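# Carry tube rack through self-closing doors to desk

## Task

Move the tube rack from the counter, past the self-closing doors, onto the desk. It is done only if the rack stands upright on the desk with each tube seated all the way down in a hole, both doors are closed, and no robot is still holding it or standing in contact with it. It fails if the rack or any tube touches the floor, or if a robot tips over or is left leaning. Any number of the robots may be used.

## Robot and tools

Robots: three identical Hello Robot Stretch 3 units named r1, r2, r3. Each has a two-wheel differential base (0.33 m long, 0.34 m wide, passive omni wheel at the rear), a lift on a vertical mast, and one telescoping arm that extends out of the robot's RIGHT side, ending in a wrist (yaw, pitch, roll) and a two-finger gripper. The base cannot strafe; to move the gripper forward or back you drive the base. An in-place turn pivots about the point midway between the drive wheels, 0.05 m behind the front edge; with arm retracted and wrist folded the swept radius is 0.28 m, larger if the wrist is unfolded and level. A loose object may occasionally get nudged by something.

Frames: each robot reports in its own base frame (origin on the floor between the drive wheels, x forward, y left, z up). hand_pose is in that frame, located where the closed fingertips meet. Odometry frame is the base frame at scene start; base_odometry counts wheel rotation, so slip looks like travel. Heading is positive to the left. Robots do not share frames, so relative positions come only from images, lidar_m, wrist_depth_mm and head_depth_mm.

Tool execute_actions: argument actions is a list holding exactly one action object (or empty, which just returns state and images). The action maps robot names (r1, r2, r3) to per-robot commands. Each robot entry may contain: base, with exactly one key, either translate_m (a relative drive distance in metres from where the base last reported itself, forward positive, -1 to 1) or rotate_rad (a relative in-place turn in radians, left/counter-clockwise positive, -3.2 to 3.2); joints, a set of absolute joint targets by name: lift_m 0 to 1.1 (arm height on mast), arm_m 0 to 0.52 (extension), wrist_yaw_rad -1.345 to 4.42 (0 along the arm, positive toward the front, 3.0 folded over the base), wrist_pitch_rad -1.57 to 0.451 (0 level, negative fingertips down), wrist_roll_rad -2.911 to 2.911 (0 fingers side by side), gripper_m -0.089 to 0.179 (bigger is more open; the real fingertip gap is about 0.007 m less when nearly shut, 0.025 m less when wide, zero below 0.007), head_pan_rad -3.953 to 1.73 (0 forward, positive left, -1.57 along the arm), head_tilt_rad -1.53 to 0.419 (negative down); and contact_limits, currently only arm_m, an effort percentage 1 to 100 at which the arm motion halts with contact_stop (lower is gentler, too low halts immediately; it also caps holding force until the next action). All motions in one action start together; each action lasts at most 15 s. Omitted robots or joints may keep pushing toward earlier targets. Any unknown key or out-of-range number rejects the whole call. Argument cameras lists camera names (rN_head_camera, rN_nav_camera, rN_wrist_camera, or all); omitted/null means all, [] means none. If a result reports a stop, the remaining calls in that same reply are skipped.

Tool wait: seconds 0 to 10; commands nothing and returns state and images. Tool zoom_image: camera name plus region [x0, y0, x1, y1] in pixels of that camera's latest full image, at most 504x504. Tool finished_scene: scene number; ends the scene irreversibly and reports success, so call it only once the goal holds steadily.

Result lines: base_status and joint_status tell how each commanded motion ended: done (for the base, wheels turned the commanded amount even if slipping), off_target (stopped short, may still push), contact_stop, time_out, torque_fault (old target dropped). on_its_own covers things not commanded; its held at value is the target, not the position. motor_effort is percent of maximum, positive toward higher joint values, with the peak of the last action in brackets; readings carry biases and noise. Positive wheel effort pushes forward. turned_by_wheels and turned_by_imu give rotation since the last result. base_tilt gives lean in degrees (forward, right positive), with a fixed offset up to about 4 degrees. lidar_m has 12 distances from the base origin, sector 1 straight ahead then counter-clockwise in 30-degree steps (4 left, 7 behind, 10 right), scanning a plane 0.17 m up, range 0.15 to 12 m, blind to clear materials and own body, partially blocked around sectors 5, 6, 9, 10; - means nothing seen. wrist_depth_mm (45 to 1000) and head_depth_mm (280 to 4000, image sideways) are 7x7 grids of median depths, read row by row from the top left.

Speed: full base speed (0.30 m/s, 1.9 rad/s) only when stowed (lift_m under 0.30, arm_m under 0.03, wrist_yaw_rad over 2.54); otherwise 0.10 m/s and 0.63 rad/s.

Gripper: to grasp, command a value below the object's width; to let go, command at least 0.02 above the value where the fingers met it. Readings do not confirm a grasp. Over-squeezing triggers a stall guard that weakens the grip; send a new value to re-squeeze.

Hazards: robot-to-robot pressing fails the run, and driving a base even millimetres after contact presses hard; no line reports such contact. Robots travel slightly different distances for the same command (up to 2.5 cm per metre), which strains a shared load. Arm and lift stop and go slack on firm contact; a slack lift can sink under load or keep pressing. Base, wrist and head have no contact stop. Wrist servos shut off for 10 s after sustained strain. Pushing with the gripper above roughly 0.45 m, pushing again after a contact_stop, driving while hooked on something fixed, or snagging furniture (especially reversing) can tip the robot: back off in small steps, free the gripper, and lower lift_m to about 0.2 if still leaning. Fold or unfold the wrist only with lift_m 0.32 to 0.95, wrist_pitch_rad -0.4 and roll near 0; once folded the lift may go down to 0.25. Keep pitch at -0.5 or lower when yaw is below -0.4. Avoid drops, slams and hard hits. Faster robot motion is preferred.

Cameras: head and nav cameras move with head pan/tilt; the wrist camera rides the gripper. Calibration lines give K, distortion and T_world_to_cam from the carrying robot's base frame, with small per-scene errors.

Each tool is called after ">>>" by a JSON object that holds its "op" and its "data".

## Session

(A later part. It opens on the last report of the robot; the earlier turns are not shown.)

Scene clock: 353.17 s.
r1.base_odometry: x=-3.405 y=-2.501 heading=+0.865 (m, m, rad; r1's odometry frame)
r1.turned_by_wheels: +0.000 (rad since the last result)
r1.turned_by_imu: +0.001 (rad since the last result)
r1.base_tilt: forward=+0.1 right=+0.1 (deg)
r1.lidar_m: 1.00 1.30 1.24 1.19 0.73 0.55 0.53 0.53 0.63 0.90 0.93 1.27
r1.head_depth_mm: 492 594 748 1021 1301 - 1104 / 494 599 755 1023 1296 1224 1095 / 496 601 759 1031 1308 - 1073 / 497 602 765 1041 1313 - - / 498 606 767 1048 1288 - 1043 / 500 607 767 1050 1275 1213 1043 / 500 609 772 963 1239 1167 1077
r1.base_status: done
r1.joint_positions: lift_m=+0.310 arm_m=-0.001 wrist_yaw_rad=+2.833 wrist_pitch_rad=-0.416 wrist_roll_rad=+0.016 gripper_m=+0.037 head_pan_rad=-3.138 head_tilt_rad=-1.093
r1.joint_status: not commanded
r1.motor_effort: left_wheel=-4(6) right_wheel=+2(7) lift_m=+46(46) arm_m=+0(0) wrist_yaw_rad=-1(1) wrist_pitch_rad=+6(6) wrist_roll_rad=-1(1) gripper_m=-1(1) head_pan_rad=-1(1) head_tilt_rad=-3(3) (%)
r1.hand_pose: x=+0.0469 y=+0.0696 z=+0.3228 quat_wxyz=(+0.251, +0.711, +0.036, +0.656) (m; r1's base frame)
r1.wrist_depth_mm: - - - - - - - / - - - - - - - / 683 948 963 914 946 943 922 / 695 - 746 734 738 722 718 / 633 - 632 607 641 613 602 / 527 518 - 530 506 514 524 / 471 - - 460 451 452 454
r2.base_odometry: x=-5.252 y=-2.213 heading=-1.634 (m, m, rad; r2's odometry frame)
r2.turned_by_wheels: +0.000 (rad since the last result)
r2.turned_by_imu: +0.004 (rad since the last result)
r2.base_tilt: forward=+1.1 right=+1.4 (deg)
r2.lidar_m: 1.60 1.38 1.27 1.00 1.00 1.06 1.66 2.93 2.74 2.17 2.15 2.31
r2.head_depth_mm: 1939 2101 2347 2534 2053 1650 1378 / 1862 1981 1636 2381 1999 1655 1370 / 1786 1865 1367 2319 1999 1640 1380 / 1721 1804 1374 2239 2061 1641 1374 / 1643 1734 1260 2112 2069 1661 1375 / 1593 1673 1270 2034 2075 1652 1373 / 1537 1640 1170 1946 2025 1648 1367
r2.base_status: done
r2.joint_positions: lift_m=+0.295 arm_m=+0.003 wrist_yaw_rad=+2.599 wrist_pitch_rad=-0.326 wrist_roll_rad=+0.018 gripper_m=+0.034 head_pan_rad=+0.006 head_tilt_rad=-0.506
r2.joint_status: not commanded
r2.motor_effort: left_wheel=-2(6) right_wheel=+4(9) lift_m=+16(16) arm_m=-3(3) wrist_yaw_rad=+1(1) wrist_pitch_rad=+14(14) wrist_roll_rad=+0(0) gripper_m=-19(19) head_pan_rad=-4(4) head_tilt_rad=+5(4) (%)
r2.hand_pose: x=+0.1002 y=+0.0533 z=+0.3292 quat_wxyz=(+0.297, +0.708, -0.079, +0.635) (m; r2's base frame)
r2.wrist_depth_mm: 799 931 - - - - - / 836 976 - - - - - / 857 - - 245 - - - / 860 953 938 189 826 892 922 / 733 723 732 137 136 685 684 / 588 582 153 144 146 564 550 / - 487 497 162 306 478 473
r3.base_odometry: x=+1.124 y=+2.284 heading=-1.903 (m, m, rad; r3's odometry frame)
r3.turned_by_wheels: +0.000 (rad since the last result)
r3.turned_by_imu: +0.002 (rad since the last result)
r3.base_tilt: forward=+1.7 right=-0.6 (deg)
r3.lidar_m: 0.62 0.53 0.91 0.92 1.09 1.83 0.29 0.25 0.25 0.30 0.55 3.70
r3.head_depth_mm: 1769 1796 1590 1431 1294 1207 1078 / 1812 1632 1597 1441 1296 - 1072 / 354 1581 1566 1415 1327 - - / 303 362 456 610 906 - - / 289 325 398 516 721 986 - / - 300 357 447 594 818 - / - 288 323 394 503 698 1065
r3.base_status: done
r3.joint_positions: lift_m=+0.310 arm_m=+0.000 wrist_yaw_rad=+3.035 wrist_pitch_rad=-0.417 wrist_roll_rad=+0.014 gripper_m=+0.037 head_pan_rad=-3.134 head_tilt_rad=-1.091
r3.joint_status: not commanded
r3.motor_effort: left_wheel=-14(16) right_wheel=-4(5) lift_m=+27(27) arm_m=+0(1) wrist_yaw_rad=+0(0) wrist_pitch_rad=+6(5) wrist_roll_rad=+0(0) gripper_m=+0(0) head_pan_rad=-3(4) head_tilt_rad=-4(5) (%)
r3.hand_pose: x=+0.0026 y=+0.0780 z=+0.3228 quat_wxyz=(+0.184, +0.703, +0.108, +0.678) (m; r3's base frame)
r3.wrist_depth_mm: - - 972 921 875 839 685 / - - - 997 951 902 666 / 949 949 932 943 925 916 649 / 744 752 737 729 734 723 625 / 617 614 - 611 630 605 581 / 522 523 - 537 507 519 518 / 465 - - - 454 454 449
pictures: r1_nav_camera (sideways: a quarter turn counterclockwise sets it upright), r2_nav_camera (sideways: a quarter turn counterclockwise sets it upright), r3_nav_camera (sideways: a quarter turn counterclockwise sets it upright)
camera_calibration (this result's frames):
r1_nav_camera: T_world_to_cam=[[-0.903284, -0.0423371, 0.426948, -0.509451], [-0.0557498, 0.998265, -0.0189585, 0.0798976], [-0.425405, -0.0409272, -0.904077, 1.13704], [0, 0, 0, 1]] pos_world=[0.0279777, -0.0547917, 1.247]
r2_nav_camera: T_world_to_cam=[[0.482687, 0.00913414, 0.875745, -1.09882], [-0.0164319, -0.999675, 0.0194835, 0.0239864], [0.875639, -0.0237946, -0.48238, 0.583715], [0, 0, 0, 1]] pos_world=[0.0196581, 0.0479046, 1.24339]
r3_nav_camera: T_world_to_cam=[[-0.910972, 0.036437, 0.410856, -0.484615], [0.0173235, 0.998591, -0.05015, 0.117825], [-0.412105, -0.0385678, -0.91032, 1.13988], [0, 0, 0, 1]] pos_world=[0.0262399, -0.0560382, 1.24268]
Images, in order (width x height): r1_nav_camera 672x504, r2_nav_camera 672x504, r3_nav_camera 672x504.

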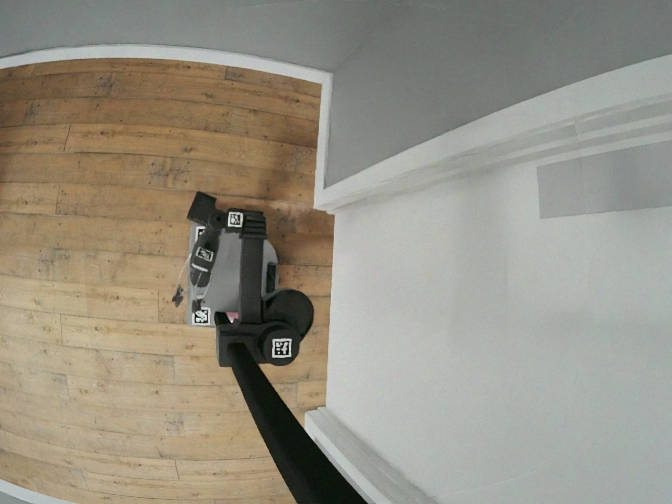

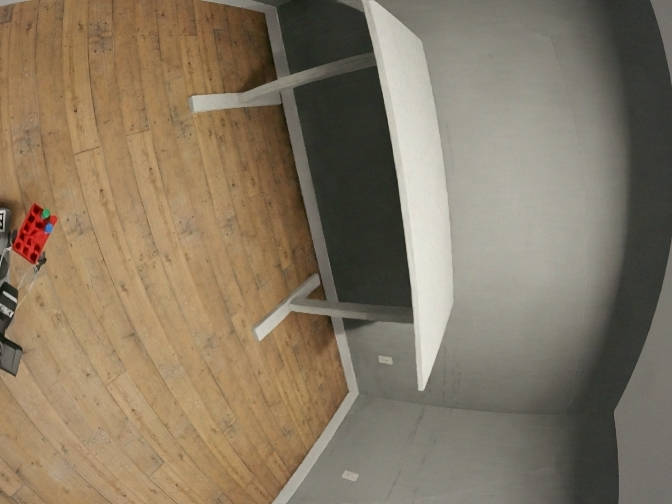

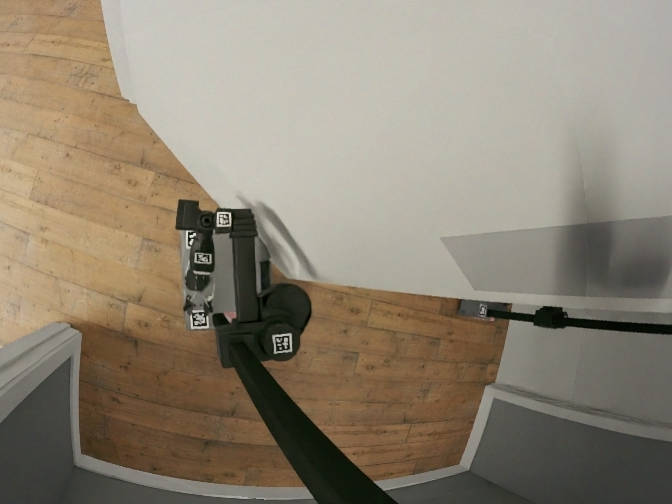

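>>> {"op": "execute_actions", "data": {"actions": [{"r2":{"base":{"translate_m":0.55}},"r3":{"base":{"rotate_rad":-0.38}}}], "cameras": []}}

>>> {"op": "execute_actions", "data": {"actions": [{"r2":{"base":{"rotate_rad":1.93},"joints":{"lift_m":0.7,"head_pan_rad":-1.57,"head_tilt_rad":-0.45}},"r3":{"base":{"translate_m":0.35}}}], "cameras": ["r3_nav_camera","r2_nav_camera"]}}

Scene clock: 362.60 s.
r1.base_odometry: x=-3.405 y=-2.501 heading=+0.865 (m, m, rad; r1's odometry frame)
r1.turned_by_wheels: +0.000 (rad since the last result)
r1.turned_by_imu: +0.002 (rad since the last result)
r1.base_tilt: forward=+0.2 right=+0.1 (deg)
r1.lidar_m: 1.02 1.35 1.24 1.20 0.73 0.55 0.53 0.53 0.63 0.90 0.93 1.27
r1.head_depth_mm: 492 597 753 1020 1297 - 1103 / 493 598 756 1024 1290 1230 1093 / 496 600 759 1032 1300 - 1068 / 497 601 762 1036 1307 - - / 497 606 765 1041 1285 - 1049 / 499 606 770 1050 1271 1201 1046 / 500 609 772 964 1236 1167 1079
r1.base_status: not commanded
r1.joint_positions: lift_m=+0.310 arm_m=-0.001 wrist_yaw_rad=+2.833 wrist_pitch_rad=-0.416 wrist_roll_rad=+0.016 gripper_m=+0.037 head_pan_rad=-3.138 head_tilt_rad=-1.093
r1.joint_status: not commanded
r1.motor_effort: left_wheel=-4(4) right_wheel=+3(2) lift_m=+46(46) arm_m=+0(0) wrist_yaw_rad=-1(0) wrist_pitch_rad=+7(7) wrist_roll_rad=-1(1) gripper_m=-1(0) head_pan_rad=-2(1) head_tilt_rad=-3(3) (%)
r1.hand_pose: x=+0.0469 y=+0.0696 z=+0.3228 quat_wxyz=(+0.251, +0.711, +0.036, +0.656) (m; r1's base frame)
r1.wrist_depth_mm: - - - - - - - / - - - - - - - / 669 976 977 977 948 931 921 / 706 - 756 746 747 729 736 / 626 - 626 616 627 611 607 / 527 522 - 524 505 519 522 / 475 - - 452 461 450 451
r2.base_odometry: x=-5.287 y=-2.762 heading=-1.634 (m, m, rad; r2's odometry frame)
r2.turned_by_wheels: +0.000 (rad since the last result)
r2.turned_by_imu: +0.003 (rad since the last result)
r2.base_tilt: forward=+1.1 right=+1.3 (deg)
r2.lidar_m: 1.08 1.30 0.99 1.22 1.21 1.31 2.20 3.41 2.45 1.95 1.93 1.07
r2.head_depth_mm: 1364 1493 1074 726 1981 1632 1338 / 1313 1428 1081 726 1353 1488 1379 / 1261 1362 1079 728 1839 1648 1376 / 1218 1309 1086 729 1757 1646 1366 / 1168 1260 1085 732 614 1663 1378 / 1133 1215 1091 731 592 1649 1371 / 1090 1170 1084 729 570 1608 1379
r2.base_status: done
r2.joint_positions: lift_m=+0.295 arm_m=+0.003 wrist_yaw_rad=+2.599 wrist_pitch_rad=-0.326 wrist_roll_rad=+0.018 gripper_m=+0.034 head_pan_rad=+0.006 head_tilt_rad=-0.506
r2.joint_status: not commanded
r2.motor_effort: left_wheel=-2(5) right_wheel=+4(9) lift_m=+16(15) arm_m=-3(3) wrist_yaw_rad=+1(1) wrist_pitch_rad=+14(14) wrist_roll_rad=+0(0) gripper_m=-20(19) head_pan_rad=-5(5) head_tilt_rad=+3(4) (%)
r2.hand_pose: x=+0.1002 y=+0.0534 z=+0.3292 quat_wxyz=(+0.297, +0.708, -0.079, +0.635) (m; r2's base frame)
r2.wrist_depth_mm: 947 - - - - - 928 / - - - - - - 993 / - - - 242 - - 1000 / 957 946 952 189 831 919 892 / 736 720 736 136 136 705 714 / 581 581 152 145 146 565 561 / - 487 491 161 305 470 475
r3.base_odometry: x=+1.124 y=+2.283 heading=-2.282 (m, m, rad; r3's odometry frame)
r3.turned_by_wheels: -0.380 (rad since the last result)
r3.turned_by_imu: -0.374 (rad since the last result)
r3.base_tilt: forward=+1.7 right=-0.8 (deg)
r3.lidar_m: 3.69 0.53 0.54 0.92 0.93 1.21 0.34 0.24 0.23 0.23 0.31 0.77
r3.head_depth_mm: 1818 1803 1596 1415 1295 1200 1074 / 1816 1796 1594 1438 1302 - 1070 / 1857 1810 1607 1440 1315 - - / 1884 1808 1600 1431 1297 - - / 1820 1647 1607 684 804 996 - / 1352 358 404 484 597 738 - / 285 303 344 399 474 582 754
r3.base_status: done
r3.joint_positions: lift_m=+0.310 arm_m=+0.000 wrist_yaw_rad=+3.035 wrist_pitch_rad=-0.417 wrist_roll_rad=+0.014 gripper_m=+0.037 head_pan_rad=-3.134 head_tilt_rad=-1.091
r3.joint_status: not commanded
r3.motor_effort: left_wheel=-8(10) right_wheel=-12(24) lift_m=+27(27) arm_m=+0(0) wrist_yaw_rad=+1(0) wrist_pitch_rad=+6(6) wrist_roll_rad=+0(0) gripper_m=+0(0) head_pan_rad=-3(3) head_tilt_rad=-4(3) (%)
r3.hand_pose: x=+0.0026 y=+0.0780 z=+0.3228 quat_wxyz=(+0.184, +0.703, +0.108, +0.678) (m; r3's base frame)
r3.wrist_depth_mm: 788 - 878 914 931 585 432 / 860 880 952 989 948 604 468 / 904 914 932 929 883 619 517 / 754 738 733 740 733 614 676 / 620 612 - 608 624 610 613 / 525 520 - 539 506 517 518 / 468 - - - 451 452 451
pictures: none
No camera images: the call's "cameras" was empty. Leave "cameras" out to get every camera's image.

Scene clock: 367.13 s.
r1.base_odometry: x=-3.405 y=-2.501 heading=+0.865 (m, m, rad; r1's odometry frame)
r1.turned_by_wheels: +0.000 (rad since the last result)
r1.turned_by_imu: +0.001 (rad since the last result)
r1.base_tilt: forward=+0.2 right=+0.1 (deg)
r1.lidar_m: 1.32 1.28 1.24 1.19 0.73 0.55 0.53 0.53 0.64 0.90 0.93 1.27
r1.head_depth_mm: 491 595 752 1021 1300 - 1103 / 494 597 756 1027 1294 1220 1091 / 496 600 761 1033 1298 - 1069 / 497 603 763 1038 1309 - - / 498 606 767 1042 1286 - 1049 / 500 607 768 1051 1278 1199 1047 / 500 607 772 967 1236 1169 1072
r1.base_status: not commanded
r1.joint_positions: lift_m=+0.310 arm_m=-0.001 wrist_yaw_rad=+2.833 wrist_pitch_rad=-0.416 wrist_roll_rad=+0.016 gripper_m=+0.037 head_pan_rad=-3.138 head_tilt_rad=-1.093
r1.joint_status: not commanded
r1.motor_effort: left_wheel=-4(3) right_wheel=+3(3) lift_m=+46(46) arm_m=+0(0) wrist_yaw_rad=-1(1) wrist_pitch_rad=+7(7) wrist_roll_rad=+0(0) gripper_m=-1(0) head_pan_rad=-1(1) head_tilt_rad=-3(3) (%)
r1.hand_pose: x=+0.0469 y=+0.0696 z=+0.3228 quat_wxyz=(+0.251, +0.711, +0.036, +0.656) (m; r1's base frame)
r1.wrist_depth_mm: - - - - - - - / - - - - - - - / 697 939 967 957 970 941 923 / 700 - 736 742 749 754 760 / 619 - 615 604 639 615 617 / 529 520 - 520 514 524 517 / 470 - - 450 451 456 447
r2.base_odometry: x=-5.287 y=-2.762 heading=+0.296 (m, m, rad; r2's odometry frame)
r2.turned_by_wheels: +1.930 (rad since the last result)
r2.turned_by_imu: +1.954 (rad since the last result)
r2.base_tilt: forward=+1.1 right=+1.3 (deg)
r2.lidar_m: 1.21 1.25 2.14 3.42 2.82 2.01 1.93 1.90 1.06 1.30 0.99 1.26
r2.head_depth_mm: 1126 1208 1265 800 609 1673 1412 / 1119 1208 1266 803 609 1675 1426 / 1127 1204 1266 806 611 1684 1419 / 1118 1202 1259 805 611 1673 1415 / 1115 1201 1247 805 613 1678 1427 / 1115 1194 1250 808 612 1672 1424 / 1113 1194 1247 807 613 1668 1430
r2.base_status: done
r2.joint_positions: lift_m=+0.699 arm_m=+0.003 wrist_yaw_rad=+2.599 wrist_pitch_rad=-0.327 wrist_roll_rad=+0.018 gripper_m=+0.034 head_pan_rad=-1.563 head_tilt_rad=-0.458
r2.joint_status: all done
r2.motor_effort: left_wheel=-2(7) right_wheel=+3(10) lift_m=+33(35) arm_m=-4(3) wrist_yaw_rad=+1(1) wrist_pitch_rad=+14(14) wrist_roll_rad=+0(0) gripper_m=-20(20) head_pan_rad=-4(61) head_tilt_rad=+3(11) (%)
r2.hand_pose: x=+0.1001 y=+0.0533 z=+0.7332 quat_wxyz=(+0.298, +0.708, -0.079, +0.635) (m; r2's base frame)
r2.wrist_depth_mm: - - - - - - 902 / - - - - - - 936 / - - - 243 - - 965 / - - - 189 - - - / - - - 137 136 - - / - - 152 145 145 - - / - 951 945 162 515 945 935
r3.base_odometry: x=+0.896 y=+2.018 heading=-2.283 (m, m, rad; r3's odometry frame)
r3.turned_by_wheels: -0.001 (rad since the last result)
r3.turned_by_imu: +0.002 (rad since the last result)
r3.base_tilt: forward=+1.7 right=-0.7 (deg)
r3.lidar_m: 3.35 1.83 0.37 0.36 0.97 0.48 0.29 0.25 0.25 0.30 0.54 2.89
r3.head_depth_mm: 421 1707 1581 1418 1295 1193 1079 / 373 469 639 1395 1286 - 1070 / 336 413 534 757 1146 - - / 307 366 459 616 914 - - / 290 330 404 518 722 981 - / - 303 359 446 594 814 - / - 288 323 393 501 695 1065
r3.base_status: done
r3.joint_positions: lift_m=+0.310 arm_m=+0.000 wrist_yaw_rad=+3.035 wrist_pitch_rad=-0.417 wrist_roll_rad=+0.014 gripper_m=+0.037 head_pan_rad=-3.134 head_tilt_rad=-1.091
r3.joint_status: not commanded
r3.on_its_own: left_wheel is at rest, and its effort (-26) is outside its rest range (-18 to +18)
r3.motor_effort: left_wheel=-26(28) right_wheel=+0(11) lift_m=+27(27) arm_m=-1(0) wrist_yaw_rad=+0(1) wrist_pitch_rad=+6(5) wrist_roll_rad=+0(0) gripper_m=+0(0) head_pan_rad=-4(2) head_tilt_rad=-3(4) (%)
r3.hand_pose: x=+0.0026 y=+0.0780 z=+0.3228 quat_wxyz=(+0.184, +0.703, +0.108, +0.678) (m; r3's base frame)
r3.wrist_depth_mm: 816 - 903 394 401 - - / 886 899 975 436 451 - - / 902 938 935 480 839 942 923 / 740 742 740 542 678 728 731 / 613 615 - 581 620 604 607 / 524 521 - 530 499 518 520 / 466 - - - 451 451 451
pictures: r2_nav_camera (sideways: a quarter turn counterclockwise sets it upright), r3_nav_camera (sideways: a quarter turn counterclockwise sets it upright)
camera_calibration (this result's frames):
r2_nav_camera: T_world_to_cam=[[0.00948644, -0.439504, 0.898191, -1.12521], [-0.999705, 0.0159215, 0.0183494, 0.0314597], [-0.0223652, -0.898099, -0.439223, 0.533037], [0, 0, 0, 1]] pos_world=[0.0540462, -0.0163168, 1.2442]
r3_nav_camera: T_world_to_cam=[[-0.910972, 0.0364372, 0.410856, -0.484615], [0.0173238, 0.998591, -0.05015, 0.117825], [-0.412104, -0.0385677, -0.91032, 1.13988], [0, 0, 0, 1]] pos_world=[0.0262399, -0.0560382, 1.24268]
Images, in order (width x height): r2_nav_camera 672x504, r3_nav_camera 672x504.

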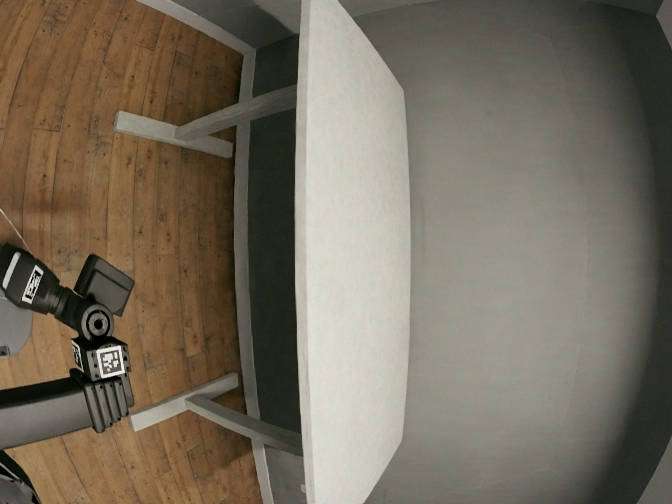

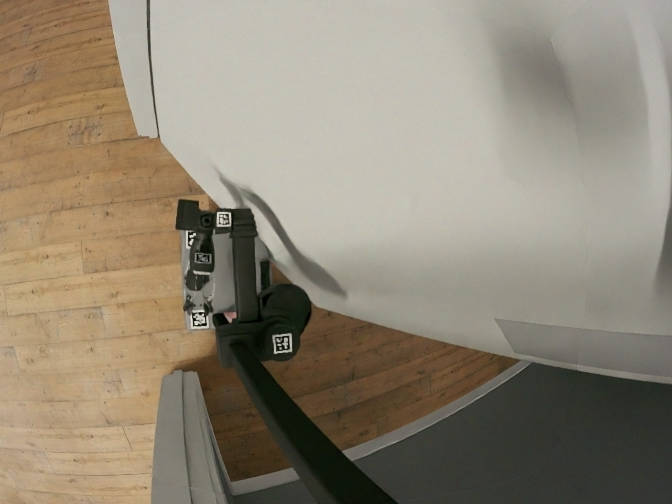

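>>> {"op": "execute_actions", "data": {"actions": [{"r2":{"joints":{"lift_m":1.0,"wrist_yaw_rad":1.4}},"r3":{"base":{"translate_m":0.3}}}], "cameras": []}}

>>> {"op": "execute_actions", "data": {"actions": [{"r2":{"joints":{"arm_m":0.36,"wrist_yaw_rad":0.3}},"r3":{"base":{"translate_m":0.3}}}], "cameras": []}}

>>> {"op": "execute_actions", "data": {"actions": [{"r2":{"joints":{"lift_m":0.965}},"r3":{"base":{"translate_m":0.15}}}], "cameras": ["r3_nav_camera","r2_head_camera","r2_wrist_camera"]}}

Scene clock: 378.90 s.
r1.base_odometry: x=-3.405 y=-2.501 heading=+0.865 (m, m, rad; r1's odometry frame)
r1.turned_by_wheels: +0.000 (rad since the last result)
r1.turned_by_imu: +0.002 (rad since the last result)
r1.base_tilt: forward=+0.2 right=+0.1 (deg)
r1.lidar_m: 1.71 1.70 1.24 1.20 0.73 0.55 0.53 0.53 0.63 0.90 0.93 1.27
r1.head_depth_mm: 492 597 753 1021 1296 - 1108 / 493 598 755 1028 1290 1229 1094 / 495 600 760 1031 1308 - 1063 / 496 603 761 1036 1313 - - / 498 605 766 1042 1282 - 1050 / 500 607 768 1053 1277 1203 1045 / 499 608 775 966 1235 1171 1076
r1.base_status: not commanded
r1.joint_positions: lift_m=+0.310 arm_m=-0.001 wrist_yaw_rad=+2.833 wrist_pitch_rad=-0.416 wrist_roll_rad=+0.016 gripper_m=+0.037 head_pan_rad=-3.138 head_tilt_rad=-1.093
r1.joint_status: not commanded
r1.motor_effort: left_wheel=-4(4) right_wheel=+2(2) lift_m=+46(46) arm_m=+1(1) wrist_yaw_rad=+0(1) wrist_pitch_rad=+7(6) wrist_roll_rad=-1(0) gripper_m=+0(0) head_pan_rad=-1(1) head_tilt_rad=-3(3) (%)
r1.hand_pose: x=+0.0469 y=+0.0696 z=+0.3228 quat_wxyz=(+0.251, +0.711, +0.036, +0.656) (m; r1's base frame)
r1.wrist_depth_mm: - - - - - - - / - - - - - - - / 688 946 959 958 906 966 941 / 715 - 773 747 734 746 739 / 628 - 630 627 638 612 612 / 519 520 - 519 509 518 518 / 473 - - 464 455 455 451
r2.base_odometry: x=-5.287 y=-2.762 heading=+0.296 (m, m, rad; r2's odometry frame)
r2.turned_by_wheels: +0.000 (rad since the last result)
r2.turned_by_imu: +0.000 (rad since the last result)
r2.base_tilt: forward=+1.0 right=+1.3 (deg)
r2.lidar_m: 1.21 1.24 1.60 3.43 2.81 2.01 1.93 1.91 1.06 1.30 0.99 1.26
r2.head_depth_mm: 1125 1206 1268 799 608 - - / 1123 1206 1264 801 609 - - / 1118 1194 1265 802 609 - - / 1121 1206 1259 803 610 1679 1421 / 1113 1200 1252 806 612 1670 1444 / 1116 1191 1265 805 613 1660 1457 / 1110 1200 1249 807 613 1660 -
r2.base_status: not commanded
r2.joint_positions: lift_m=+0.999 arm_m=+0.003 wrist_yaw_rad=+1.402 wrist_pitch_rad=-0.327 wrist_roll_rad=+0.018 gripper_m=+0.034 head_pan_rad=-1.563 head_tilt_rad=-0.458
r2.joint_status: all done
r2.motor_effort: left_wheel=-2(2) right_wheel=+3(4) lift_m=+33(35) arm_m=-3(3) wrist_yaw_rad=-2(4) wrist_pitch_rad=+14(14) wrist_roll_rad=+0(0) gripper_m=-19(19) head_pan_rad=-5(4) head_tilt_rad=+3(5) (%)
r2.hand_pose: x=+0.2103 y=-0.1873 z=+1.0332 quat_wxyz=(+0.604, +0.541, -0.464, +0.357) (m; r2's base frame)
r2.wrist_depth_mm: 955 966 - - - - - / 997 - - - - - - / - - - - - 564 560 / - - - 189 - - 384 / - - - 136 136 - 733 / - - 152 145 145 - - / - - - 162 - - -
r3.base_odometry: x=+0.700 y=+1.791 heading=-2.283 (m, m, rad; r3's odometry frame)
r3.turned_by_wheels: +0.000 (rad since the last result)
r3.turned_by_imu: +0.003 (rad since the last result)
r3.base_tilt: forward=+1.6 right=-0.8 (deg)
r3.lidar_m: 3.05 3.10 1.62 0.62 0.41 0.32 0.27 0.27 0.32 0.55 2.21 2.87
r3.head_depth_mm: 288 331 427 600 1009 1193 1076 / - 321 411 569 891 - 1072 / - 313 397 540 768 - - / - 307 383 516 781 - - / - 302 370 494 740 1109 - / - 298 358 472 693 1141 - / - 295 347 452 653 1158 1101
r3.base_status: translate_m off_target (by the wheels' count: +0.3002 of +0.3000)
r3.joint_positions: lift_m=+0.310 arm_m=+0.000 wrist_yaw_rad=+3.035 wrist_pitch_rad=-0.417 wrist_roll_rad=+0.014 gripper_m=+0.037 head_pan_rad=-3.134 head_tilt_rad=-1.091
r3.joint_status: not commanded
r3.on_its_own: left_wheel is at rest, and its effort (-32) is outside its rest range (-18 to +18); right_wheel is at rest, and its effort (-30) is outside its rest range (-18 to +18)
r3.motor_effort: left_wheel=-32(36) right_wheel=-30(32) lift_m=+27(26) arm_m=+0(0) wrist_yaw_rad=+0(1) wrist_pitch_rad=+5(6) wrist_roll_rad=+0(0) gripper_m=+0(0) head_pan_rad=-4(4) head_tilt_rad=-3(3) (%)
r3.hand_pose: x=+0.0026 y=+0.0780 z=+0.3229 quat_wxyz=(+0.184, +0.703, +0.108, +0.678) (m; r3's base frame)
r3.wrist_depth_mm: 349 - - - - - - / 856 383 - - - - - / 889 419 919 930 923 941 914 / 758 470 730 743 738 723 729 / 598 551 - 606 634 597 613 / 483 520 - 536 507 515 518 / 425 - - - 456 452 450
pictures: none
No camera images: the call's "cameras" was empty. Leave "cameras" out to get every camera's image.

Scene clock: 383.07 s.
r1.base_odometry: x=-3.405 y=-2.501 heading=+0.865 (m, m, rad; r1's odometry frame)
r1.turned_by_wheels: +0.000 (rad since the last result)
r1.turned_by_imu: +0.001 (rad since the last result)
r1.base_tilt: forward=+0.2 right=+0.1 (deg)
r1.lidar_m: 1.78 1.71 1.24 1.20 0.73 0.55 0.53 0.52 0.63 0.90 0.93 1.28
r1.head_depth_mm: 491 596 752 1017 1303 - 1102 / 494 598 756 1021 1290 1227 1099 / 496 600 760 1032 1301 - 1069 / 496 603 762 1039 1308 - - / 499 604 768 1042 1289 - 1051 / 500 606 770 1049 1276 1204 1046 / 501 608 774 965 1230 1167 1075
r1.base_status: not commanded
r1.joint_positions: lift_m=+0.310 arm_m=-0.001 wrist_yaw_rad=+2.833 wrist_pitch_rad=-0.416 wrist_roll_rad=+0.016 gripper_m=+0.037 head_pan_rad=-3.138 head_tilt_rad=-1.093
r1.joint_status: not commanded
r1.motor_effort: left_wheel=-3(4) right_wheel=+2(3) lift_m=+46(46) arm_m=+1(0) wrist_yaw_rad=-2(1) wrist_pitch_rad=+6(7) wrist_roll_rad=-1(0) gripper_m=+0(0) head_pan_rad=-1(2) head_tilt_rad=-3(3) (%)
r1.hand_pose: x=+0.0469 y=+0.0696 z=+0.3228 quat_wxyz=(+0.251, +0.711, +0.036, +0.656) (m; r1's base frame)
r1.wrist_depth_mm: - - - - - - - / - - - - - - - / 683 981 990 962 924 941 955 / 700 - 761 747 743 729 718 / 632 - 627 620 627 604 621 / 532 521 - 527 497 514 515 / 468 - - 456 456 452 453
r2.base_odometry: x=-5.287 y=-2.762 heading=+0.296 (m, m, rad; r2's odometry frame)
r2.turned_by_wheels: +0.000 (rad since the last result)
r2.turned_by_imu: +0.000 (rad since the last result)
r2.base_tilt: forward=+1.1 right=+1.4 (deg)
r2.lidar_m: 1.21 1.24 1.43 3.42 2.81 2.01 1.93 1.90 1.07 1.30 0.99 1.27
r2.head_depth_mm: 1122 1210 - 756 607 1674 1424 / 1126 1201 - 764 609 1664 1428 / 1122 1201 - 743 611 1681 1429 / 1124 1199 1249 727 610 1660 1434 / 1116 1200 1258 726 610 1668 1430 / 1114 1193 1256 806 612 1654 1418 / 1111 1188 1250 805 613 1674 1433
r2.base_status: not commanded
r2.joint_positions: lift_m=+0.999 arm_m=+0.360 wrist_yaw_rad=+0.301 wrist_pitch_rad=-0.327 wrist_roll_rad=+0.018 gripper_m=+0.034 head_pan_rad=-1.563 head_tilt_rad=-0.458
r2.joint_status: all done
r2.motor_effort: left_wheel=-2(3) right_wheel=+4(3) lift_m=+33(33) arm_m=+3(4) wrist_yaw_rad=-1(4) wrist_pitch_rad=+14(14) wrist_roll_rad=+0(0) gripper_m=-19(20) head_pan_rad=-5(4) head_tilt_rad=+5(5) (%)
r2.hand_pose: x=+0.0481 y=-0.7291 z=+1.0332 quat_wxyz=(+0.701, +0.218, -0.678, -0.011) (m; r2's base frame)
r2.wrist_depth_mm: 906 813 738 676 622 588 543 / - 903 806 712 667 608 577 / 660 586 585 527 510 546 542 / 407 405 403 189 347 383 383 / 309 308 307 137 136 296 291 / 249 247 152 146 145 241 239 / 208 208 206 161 178 202 202
r3.base_odometry: x=+0.503 y=+1.564 heading=-2.283 (m, m, rad; r3's odometry frame)
r3.turned_by_wheels: +0.000 (rad since the last result)
r3.turned_by_imu: +0.003 (rad since the last result)
r3.base_tilt: forward=+1.8 right=-0.7 (deg)
r3.lidar_m: 2.74 2.80 1.44 2.18 0.64 0.51 0.48 0.50 0.64 1.26 2.19 2.84
r3.head_depth_mm: 463 561 711 960 1257 1201 1077 / 462 557 708 954 1276 - 1068 / 460 556 703 947 1278 - - / 459 554 698 942 1268 - - / 457 551 696 935 1272 1225 - / 456 549 691 926 1272 1204 - / 454 548 686 921 1273 1200 1102
r3.base_status: done
r3.joint_positions: lift_m=+0.310 arm_m=+0.000 wrist_yaw_rad=+3.035 wrist_pitch_rad=-0.417 wrist_roll_rad=+0.014 gripper_m=+0.037 head_pan_rad=-3.134 head_tilt_rad=-1.091
r3.joint_status: not commanded
r3.motor_effort: left_wheel=+3(23) right_wheel=-3(21) lift_m=+27(27) arm_m=+0(0) wrist_yaw_rad=+1(1) wrist_pitch_rad=+5(6) wrist_roll_rad=+0(0) gripper_m=+0(0) head_pan_rad=-3(4) head_tilt_rad=-3(4) (%)
r3.hand_pose: x=+0.0026 y=+0.0780 z=+0.3229 quat_wxyz=(+0.184, +0.703, +0.108, +0.678) (m; r3's base frame)
r3.wrist_depth_mm: 702 - - - - - - / 679 932 - - - - - / 657 881 931 931 923 930 920 / 620 742 741 736 734 731 732 / 579 613 - 616 626 608 603 / 527 521 - 536 503 515 514 / 467 - - - 460 453 449
pictures: none
No camera images: the call's "cameras" was empty. Leave "cameras" out to get every camera's image.

Scene clock: 385.73 s.
r1.base_odometry: x=-3.405 y=-2.501 heading=+0.865 (m, m, rad; r1's odometry frame)
r1.turned_by_wheels: +0.000 (rad since the last result)
r1.turned_by_imu: +0.001 (rad since the last result)
r1.base_tilt: forward=+0.1 right=+0.1 (deg)
r1.lidar_m: 1.78 1.70 1.24 1.20 0.73 0.55 0.53 0.53 0.63 0.90 0.93 1.27
r1.head_depth_mm: 492 597 752 1017 1306 - 1104 / 494 597 754 1027 1289 1224 1090 / 496 600 757 1032 1304 - 1073 / 496 602 763 1038 1307 - - / 498 603 764 1043 1286 - 1049 / 500 607 772 1050 1275 1206 1045 / 500 607 774 965 1236 1174 1074
r1.base_status: not commanded
r1.joint_positions: lift_m=+0.310 arm_m=-0.001 wrist_yaw_rad=+2.833 wrist_pitch_rad=-0.416 wrist_roll_rad=+0.016 gripper_m=+0.037 head_pan_rad=-3.138 head_tilt_rad=-1.093
r1.joint_status: not commanded
r1.motor_effort: left_wheel=-5(4) right_wheel=+3(2) lift_m=+46(46) arm_m=+1(1) wrist_yaw_rad=-2(1) wrist_pitch_rad=+7(7) wrist_roll_rad=-1(0) gripper_m=+0(1) head_pan_rad=-2(1) head_tilt_rad=-3(3) (%)
r1.hand_pose: x=+0.0469 y=+0.0696 z=+0.3228 quat_wxyz=(+0.251, +0.711, +0.036, +0.656) (m; r1's base frame)
r1.wrist_depth_mm: - - - - - - - / - - - - - - - / 677 979 970 937 942 955 921 / 694 - 742 755 733 741 730 / 617 - 610 619 627 614 617 / 528 518 - 528 519 531 525 / 469 - - 449 449 453 453
r2.base_odometry: x=-5.287 y=-2.762 heading=+0.296 (m, m, rad; r2's odometry frame)
r2.turned_by_wheels: +0.000 (rad since the last result)
r2.turned_by_imu: +0.000 (rad since the last result)
r2.base_tilt: forward=+1.1 right=+1.3 (deg)
r2.lidar_m: 1.21 1.25 1.35 3.43 2.81 2.01 1.93 1.90 1.07 1.30 0.99 1.26
r2.head_depth_mm: 1123 1210 1281 - 585 1664 1417 / 1121 1209 1258 724 611 1680 1418 / 1116 1209 1272 - 612 1675 1425 / 1117 1205 1272 727 610 1664 1424 / 1119 1199 1254 728 610 1672 1423 / 1115 1204 1250 808 613 1668 1431 / 1113 1188 1247 805 611 1654 1427
r2.base_status: not commanded
r2.joint_positions: lift_m=+0.966 arm_m=+0.360 wrist_yaw_rad=+0.301 wrist_pitch_rad=-0.305 wrist_roll_rad=+0.018 gripper_m=+0.034 head_pan_rad=-1.563 head_tilt_rad=-0.458
r2.joint_status: all done
r2.motor_effort: left_wheel=-2(3) right_wheel=+3(3) lift_m=+13(29) arm_m=+2(3) wrist_yaw_rad=-1(1) wrist_pitch_rad=+3(14) wrist_roll_rad=+0(0) gripper_m=-19(19) head_pan_rad=-4(5) head_tilt_rad=+5(4) (%)
r2.hand_pose: x=+0.0487 y=-0.7312 z=+1.0043 quat_wxyz=(+0.701, +0.211, -0.681, -0.004) (m; r2's base frame)
r2.wrist_depth_mm: 899 806 743 680 620 578 537 / 963 880 784 703 646 628 573 / 538 522 517 246 451 490 485 / 353 351 346 187 299 335 333 / 266 263 263 137 135 258 253 / 212 211 153 145 146 204 202 / 177 175 174 162 162 171 170
r3.base_odometry: x=+0.405 y=+1.451 heading=-2.283 (m, m, rad; r3's odometry frame)
r3.turned_by_wheels: +0.000 (rad since the last result)
r3.turned_by_imu: +0.001 (rad since the last result)
r3.base_tilt: forward=+1.8 right=-0.7 (deg)
r3.lidar_m: 2.59 2.65 1.37 2.19 0.87 0.68 0.63 0.65 0.76 1.73 2.18 2.76
r3.head_depth_mm: 617 744 942 1211 1303 1203 1083 / 614 742 941 1264 1301 - 1066 / 613 741 934 1266 1326 - - / 611 736 930 1256 1306 - - / 610 736 925 1245 1300 1223 - / 605 731 918 1241 1304 1213 - / 604 727 916 1233 1312 1195 1098
r3.base_status: done
r3.joint_positions: lift_m=+0.310 arm_m=+0.000 wrist_yaw_rad=+3.035 wrist_pitch_rad=-0.417 wrist_roll_rad=+0.014 gripper_m=+0.037 head_pan_rad=-3.134 head_tilt_rad=-1.091
r3.joint_status: not commanded
r3.motor_effort: left_wheel=+2(8) right_wheel=-2(4) lift_m=+27(27) arm_m=+0(0) wrist_yaw_rad=+1(0) wrist_pitch_rad=+6(6) wrist_roll_rad=+0(0) gripper_m=+0(0) head_pan_rad=-3(3) head_tilt_rad=-4(4) (%)
r3.hand_pose: x=+0.0026 y=+0.0780 z=+0.3229 quat_wxyz=(+0.184, +0.703, +0.108, +0.678) (m; r3's base frame)
r3.wrist_depth_mm: 947 - - - - - - / 913 - - - - - - / 851 946 934 947 923 920 926 / 743 743 743 734 737 732 730 / 614 614 - 611 626 602 609 / 526 523 - 541 503 519 515 / 468 - - - 451 450 454
pictures: r2_head_camera (sideways: a quarter turn clockwise sets it upright), r2_wrist_camera, r3_nav_camera (sideways: a quarter turn counterclockwise sets it upright)
camera_calibration (this result's frames):
r2_head_camera: T_world_to_cam=[[0.0228778, 0.425383, -0.904724, 1.19837], [0.999526, -0.0283971, 0.0119233, -0.0216472], [-0.0206196, -0.904568, -0.425831, 0.508315], [0, 0, 0, 1]] pos_world=[0.00470215, -0.0505756, 1.30091]
r2_wrist_camera: T_world_to_cam=[[-0.947572, -0.318845, -0.0210817, -0.161293], [-0.134159, 0.456848, -0.87937, 1.24997], [0.290014, -0.830438, -0.475673, 0.0173689], [0, 0, 0, 1]] pos_world=[0.00982088, -0.60805, 1.10405]
r3_nav_camera: T_world_to_cam=[[-0.910973, 0.0364342, 0.410853, -0.484611], [0.0173206, 0.998591, -0.0501499, 0.117825], [-0.412102, -0.038569, -0.910321, 1.13989], [0, 0, 0, 1]] pos_world=[0.0262403, -0.0560381, 1.24268]
Images, in order (width x height): r2_head_camera 896x504, r2_wrist_camera 644x364, r3_nav_camera 672x504.

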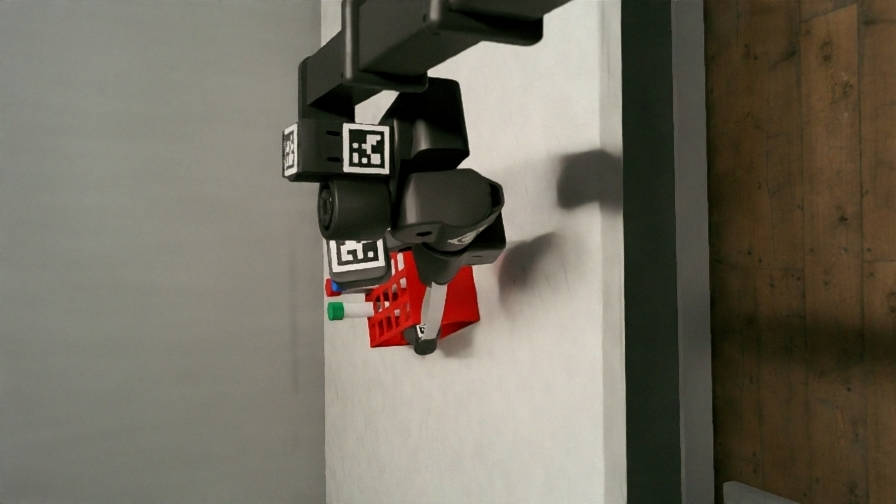

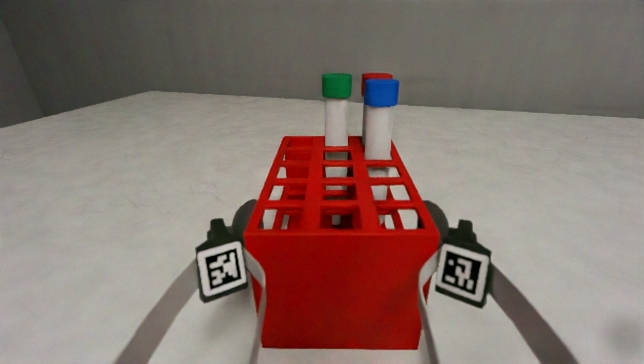

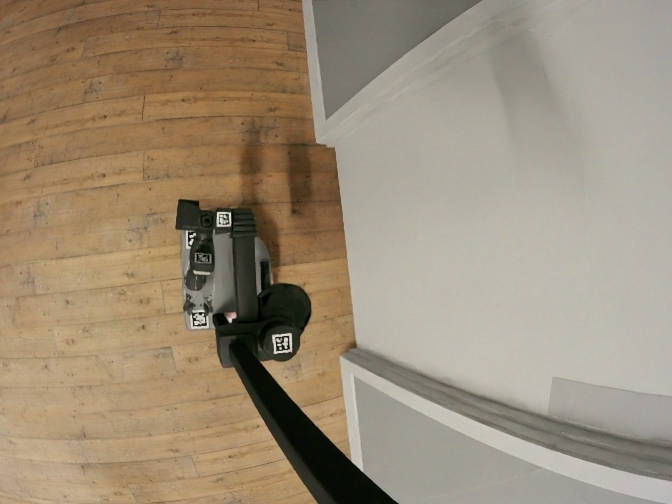

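>>> {"op": "execute_actions", "data": {"actions": [{"r2":{"joints":{"gripper_m":0.179}}}], "cameras": []}}

>>> {"op": "execute_actions", "data": {"actions": [{"r2":{"joints":{"arm_m":0.01,"lift_m":0.985}}}], "cameras": ["r2_wrist_camera","r2_head_camera"]}}

Scene clock: 392.30 s.
r1.base_odometry: x=-3.405 y=-2.501 heading=+0.865 (m, m, rad; r1's odometry frame)
r1.turned_by_wheels: +0.000 (rad since the last result)
r1.turned_by_imu: +0.001 (rad since the last result)
r1.base_tilt: forward=+0.2 right=+0.1 (deg)
r1.lidar_m: 1.78 1.70 1.24 1.20 0.73 0.55 0.53 0.53 0.63 0.90 0.93 1.27
r1.head_depth_mm: 492 596 752 1020 1299 - 1104 / 494 598 756 1029 1291 1224 1096 / 496 602 760 1028 1301 - 1065 / 497 602 763 1039 1306 - - / 498 605 767 1045 1289 - 1044 / 499 605 769 1054 1271 1198 1046 / 501 609 772 965 1236 1170 1077
r1.base_status: not commanded
r1.joint_positions: lift_m=+0.310 arm_m=-0.001 wrist_yaw_rad=+2.833 wrist_pitch_rad=-0.416 wrist_roll_rad=+0.016 gripper_m=+0.037 head_pan_rad=-3.138 head_tilt_rad=-1.093
r1.joint_status: not commanded
r1.motor_effort: left_wheel=-3(4) right_wheel=+3(3) lift_m=+46(46) arm_m=+1(0) wrist_yaw_rad=-1(1) wrist_pitch_rad=+6(7) wrist_roll_rad=-1(0) gripper_m=+0(0) head_pan_rad=-1(1) head_tilt_rad=-3(3) (%)
r1.hand_pose: x=+0.0469 y=+0.0696 z=+0.3228 quat_wxyz=(+0.251, +0.711, +0.036, +0.656) (m; r1's base frame)
r1.wrist_depth_mm: - - - - - - - / - - - - - - - / 697 995 957 971 946 914 926 / 721 - 758 742 730 753 747 / 620 - 628 630 648 607 604 / 530 514 - 532 504 520 512 / 475 - - 456 458 449 451
r2.base_odometry: x=-5.287 y=-2.762 heading=+0.296 (m, m, rad; r2's odometry frame)
r2.turned_by_wheels: +0.000 (rad since the last result)
r2.turned_by_imu: +0.000 (rad since the last result)
r2.base_tilt: forward=+1.1 right=+1.3 (deg)
r2.lidar_m: 1.21 1.25 1.36 3.42 2.82 2.01 1.92 1.90 1.07 1.30 0.99 1.26
r2.head_depth_mm: 1121 1207 1283 - 584 1681 1421 / 1120 1207 1267 723 610 1670 1425 / 1119 1205 1269 - 612 1689 1423 / 1116 1211 1274 727 611 1670 1419 / 1120 1204 1257 730 609 1667 1420 / 1116 1199 1256 785 612 1672 1429 / 1116 1196 1249 809 613 1661 1431
r2.base_status: not commanded
r2.joint_positions: lift_m=+0.966 arm_m=+0.360 wrist_yaw_rad=+0.301 wrist_pitch_rad=-0.314 wrist_roll_rad=+0.018 gripper_m=+0.179 head_pan_rad=-1.563 head_tilt_rad=-0.458
r2.joint_status: all done
r2.motor_effort: left_wheel=-3(2) right_wheel=+3(3) lift_m=+14(15) arm_m=+2(3) wrist_yaw_rad=+0(1) wrist_pitch_rad=+8(8) wrist_roll_rad=+0(0) gripper_m=-1(97) head_pan_rad=-5(5) head_tilt_rad=+4(3) (%)
r2.hand_pose: x=+0.0485 y=-0.7304 z=+1.0022 quat_wxyz=(+0.701, +0.214, -0.680, -0.007) (m; r2's base frame)
r2.wrist_depth_mm: 896 805 752 677 618 573 539 / - 874 774 711 669 621 569 / 519 515 498 249 438 474 463 / 345 341 338 196 292 328 322 / 259 271 244 137 140 248 258 / 216 198 198 146 148 200 - / 171 173 172 161 162 168 162
r3.base_odometry: x=+0.405 y=+1.451 heading=-2.283 (m, m, rad; r3's odometry frame)
r3.turned_by_wheels: +0.000 (rad since the last result)
r3.turned_by_imu: +0.001 (rad since the last result)
r3.base_tilt: forward=+1.6 right=-0.8 (deg)
r3.lidar_m: 2.59 2.65 1.37 2.18 0.87 0.68 0.64 0.65 0.76 1.72 2.18 2.76
r3.head_depth_mm: 617 746 946 1217 1302 1202 1081 / 614 739 932 1268 1304 - 1068 / 613 743 935 1261 1327 - - / 612 738 930 1253 1299 - - / 609 735 926 1247 1307 1224 - / 607 732 922 1233 1314 1212 - / 604 730 916 1232 1310 1198 1108
r3.base_status: not commanded
r3.joint_positions: lift_m=+0.310 arm_m=+0.000 wrist_yaw_rad=+3.035 wrist_pitch_rad=-0.417 wrist_roll_rad=+0.014 gripper_m=+0.037 head_pan_rad=-3.134 head_tilt_rad=-1.091
r3.joint_status: not commanded
r3.motor_effort: left_wheel=+3(3) right_wheel=-2(4) lift_m=+27(27) arm_m=-1(1) wrist_yaw_rad=+1(1) wrist_pitch_rad=+6(6) wrist_roll_rad=+0(0) gripper_m=+0(0) head_pan_rad=-3(4) head_tilt_rad=-3(2) (%)
r3.hand_pose: x=+0.0026 y=+0.0780 z=+0.3229 quat_wxyz=(+0.184, +0.703, +0.108, +0.678) (m; r3's base frame)
r3.wrist_depth_mm: 934 - - - - - - / 917 - - - - - - / 847 936 919 943 944 922 914 / 748 740 737 738 741 736 722 / 615 613 - 614 632 608 606 / 519 527 - 533 506 517 518 / 468 - - - 449 449 449
pictures: none
No camera images: the call's "cameras" was empty. Leave "cameras" out to get every camera's image.

Scene clock: 396.07 s.
r1.base_odometry: x=-3.405 y=-2.501 heading=+0.865 (m, m, rad; r1's odometry frame)
r1.turned_by_wheels: +0.000 (rad since the last result)
r1.turned_by_imu: +0.001 (rad since the last result)
r1.base_tilt: forward=+0.2 right=+0.2 (deg)
r1.lidar_m: 1.78 1.70 1.24 1.20 0.73 0.55 0.53 0.53 0.63 0.90 0.93 1.27
r1.head_depth_mm: 493 595 749 1018 1304 - 1101 / 494 597 757 1025 1291 1233 1098 / 496 600 760 1031 1303 - 1066 / 497 601 763 1040 1307 - - / 498 605 766 1042 1285 - 1050 / 500 606 770 1049 1273 1204 1048 / 499 608 771 967 1238 1169 1083
r1.base_status: not commanded
r1.joint_positions: lift_m=+0.310 arm_m=-0.001 wrist_yaw_rad=+2.833 wrist_pitch_rad=-0.416 wrist_roll_rad=+0.016 gripper_m=+0.037 head_pan_rad=-3.138 head_tilt_rad=-1.093
r1.joint_status: not commanded
r1.motor_effort: left_wheel=-4(4) right_wheel=+3(2) lift_m=+46(46) arm_m=+0(0) wrist_yaw_rad=-1(1) wrist_pitch_rad=+7(7) wrist_roll_rad=-1(0) gripper_m=+0(0) head_pan_rad=-1(1) head_tilt_rad=-3(3) (%)
r1.hand_pose: x=+0.0469 y=+0.0696 z=+0.3228 quat_wxyz=(+0.251, +0.711, +0.036, +0.656) (m; r1's base frame)
r1.wrist_depth_mm: - - - - - - - / - - - - - - - / 686 958 943 954 969 935 942 / 696 - 761 739 742 733 759 / 630 - 634 620 643 611 609 / 524 521 - 528 510 520 526 / 471 - - 454 458 461 450
r2.base_odometry: x=-5.287 y=-2.762 heading=+0.296 (m, m, rad; r2's odometry frame)
r2.turned_by_wheels: +0.000 (rad since the last result)
r2.turned_by_imu: +0.000 (rad since the last result)
r2.base_tilt: forward=+1.1 right=+1.3 (deg)
r2.lidar_m: 1.21 1.25 1.36 3.42 2.82 2.02 1.93 1.91 1.07 1.30 0.99 1.26
r2.head_depth_mm: 1124 1208 1271 801 622 - - / 1120 1210 1262 801 610 - - / 1121 1204 1253 802 634 - - / 1117 1206 1255 738 637 - - / 1118 1198 1249 731 612 1678 1391 / 1113 1191 1248 808 613 1662 1391 / 1107 1196 1247 806 614 1637 1426
r2.base_status: not commanded
r2.joint_positions: lift_m=+0.985 arm_m=+0.010 wrist_yaw_rad=+0.301 wrist_pitch_rad=-0.315 wrist_roll_rad=+0.018 gripper_m=+0.179 head_pan_rad=-1.563 head_tilt_rad=-0.458
r2.joint_status: all done
r2.motor_effort: left_wheel=-2(2) right_wheel=+4(4) lift_m=+33(35) arm_m=-3(5) wrist_yaw_rad=-1(1) wrist_pitch_rad=+8(8) wrist_roll_rad=+0(0) gripper_m=+0(0) head_pan_rad=-4(5) head_tilt_rad=+4(4) (%)
r2.hand_pose: x=+0.0485 y=-0.3809 z=+1.0210 quat_wxyz=(+0.701, +0.214, -0.680, -0.007) (m; r2's base frame)
r2.wrist_depth_mm: - - - - 952 896 808 / - - - - 754 873 850 / 586 578 563 555 459 543 534 / 999 412 382 376 378 369 362 / - - - 335 301 282 293 / - - - - - - - / - - - - - - -
r3.base_odometry: x=+0.405 y=+1.451 heading=-2.283 (m, m, rad; r3's odometry frame)
r3.turned_by_wheels: +0.000 (rad since the last result)
r3.turned_by_imu: +0.001 (rad since the last result)
r3.base_tilt: forward=+1.7 right=-0.8 (deg)
r3.lidar_m: 2.60 2.64 1.37 2.18 0.87 0.68 0.63 0.65 0.76 1.72 2.18 2.75
r3.head_depth_mm: 615 746 942 1219 1296 1204 1082 / 615 741 939 1268 1297 - 1069 / 612 741 933 1265 1318 - - / 612 738 929 1251 1308 - - / 608 736 923 1245 1304 1226 - / 607 729 919 1241 1309 1210 - / 605 728 916 1234 1307 1195 1098
r3.base_status: not commanded
r3.joint_positions: lift_m=+0.310 arm_m=+0.000 wrist_yaw_rad=+3.035 wrist_pitch_rad=-0.417 wrist_roll_rad=+0.014 gripper_m=+0.037 head_pan_rad=-3.134 head_tilt_rad=-1.091
r3.joint_status: not commanded
r3.motor_effort: left_wheel=+2(3) right_wheel=-2(3) lift_m=+26(27) arm_m=+0(0) wrist_yaw_rad=+0(0) wrist_pitch_rad=+6(6) wrist_roll_rad=+0(0) gripper_m=+0(0) head_pan_rad=-5(3) head_tilt_rad=-4(4) (%)
r3.hand_pose: x=+0.0026 y=+0.0780 z=+0.3229 quat_wxyz=(+0.184, +0.703, +0.108, +0.678) (m; r3's base frame)
r3.wrist_depth_mm: 946 - - - - - - / 935 - - - - - - / 853 966 924 933 926 928 907 / 740 739 738 733 727 735 723 / 612 610 - 613 636 604 606 / 520 526 - 533 503 517 515 / 470 - - - 453 452 451
pictures: r2_head_camera (sideways: a quarter turn clockwise sets it upright), r2_wrist_camera
camera_calibration (this result's frames):
r2_head_camera: T_world_to_cam=[[0.0228784, 0.425372, -0.904729, 1.19838], [0.999526, -0.0283983, 0.0119237, -0.0216478], [-0.0206207, -0.904573, -0.42582, 0.5083], [0, 0, 0, 1]] pos_world=[0.00470208, -0.0505756, 1.30091]
r2_wrist_camera: T_world_to_cam=[[-0.947633, -0.318648, -0.021325, -0.0491854], [-0.13667, 0.464984, -0.874706, 1.103], [0.288639, -0.825986, -0.484184, 0.326773], [0, 0, 0, 1]] pos_world=[0.0098183, -0.258642, 1.12197]
Images, in order (width x height): r2_head_camera 896x504, r2_wrist_camera 644x364.

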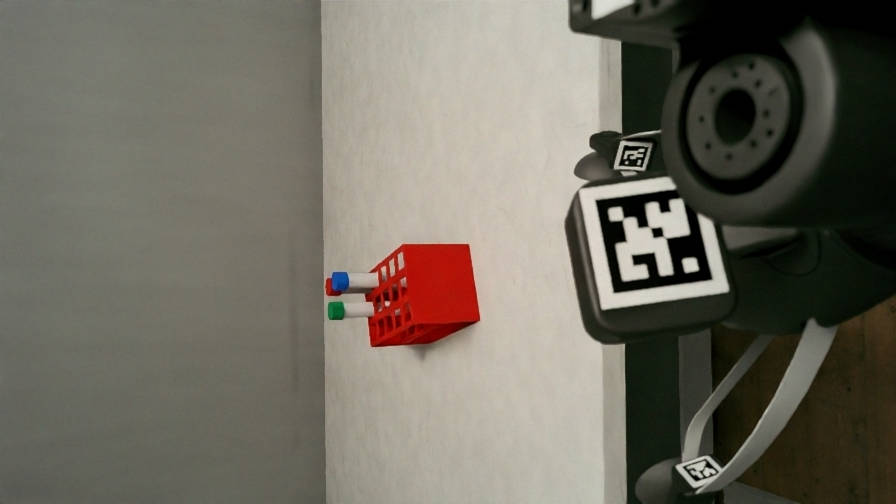

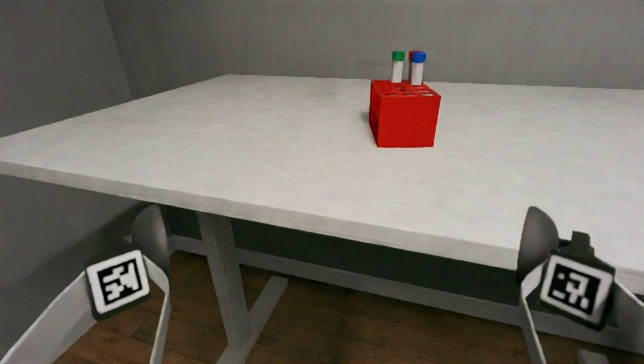

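>>> {"op": "finished_scene", "data": {"scene": 2}}

The scene is finished: the task was done.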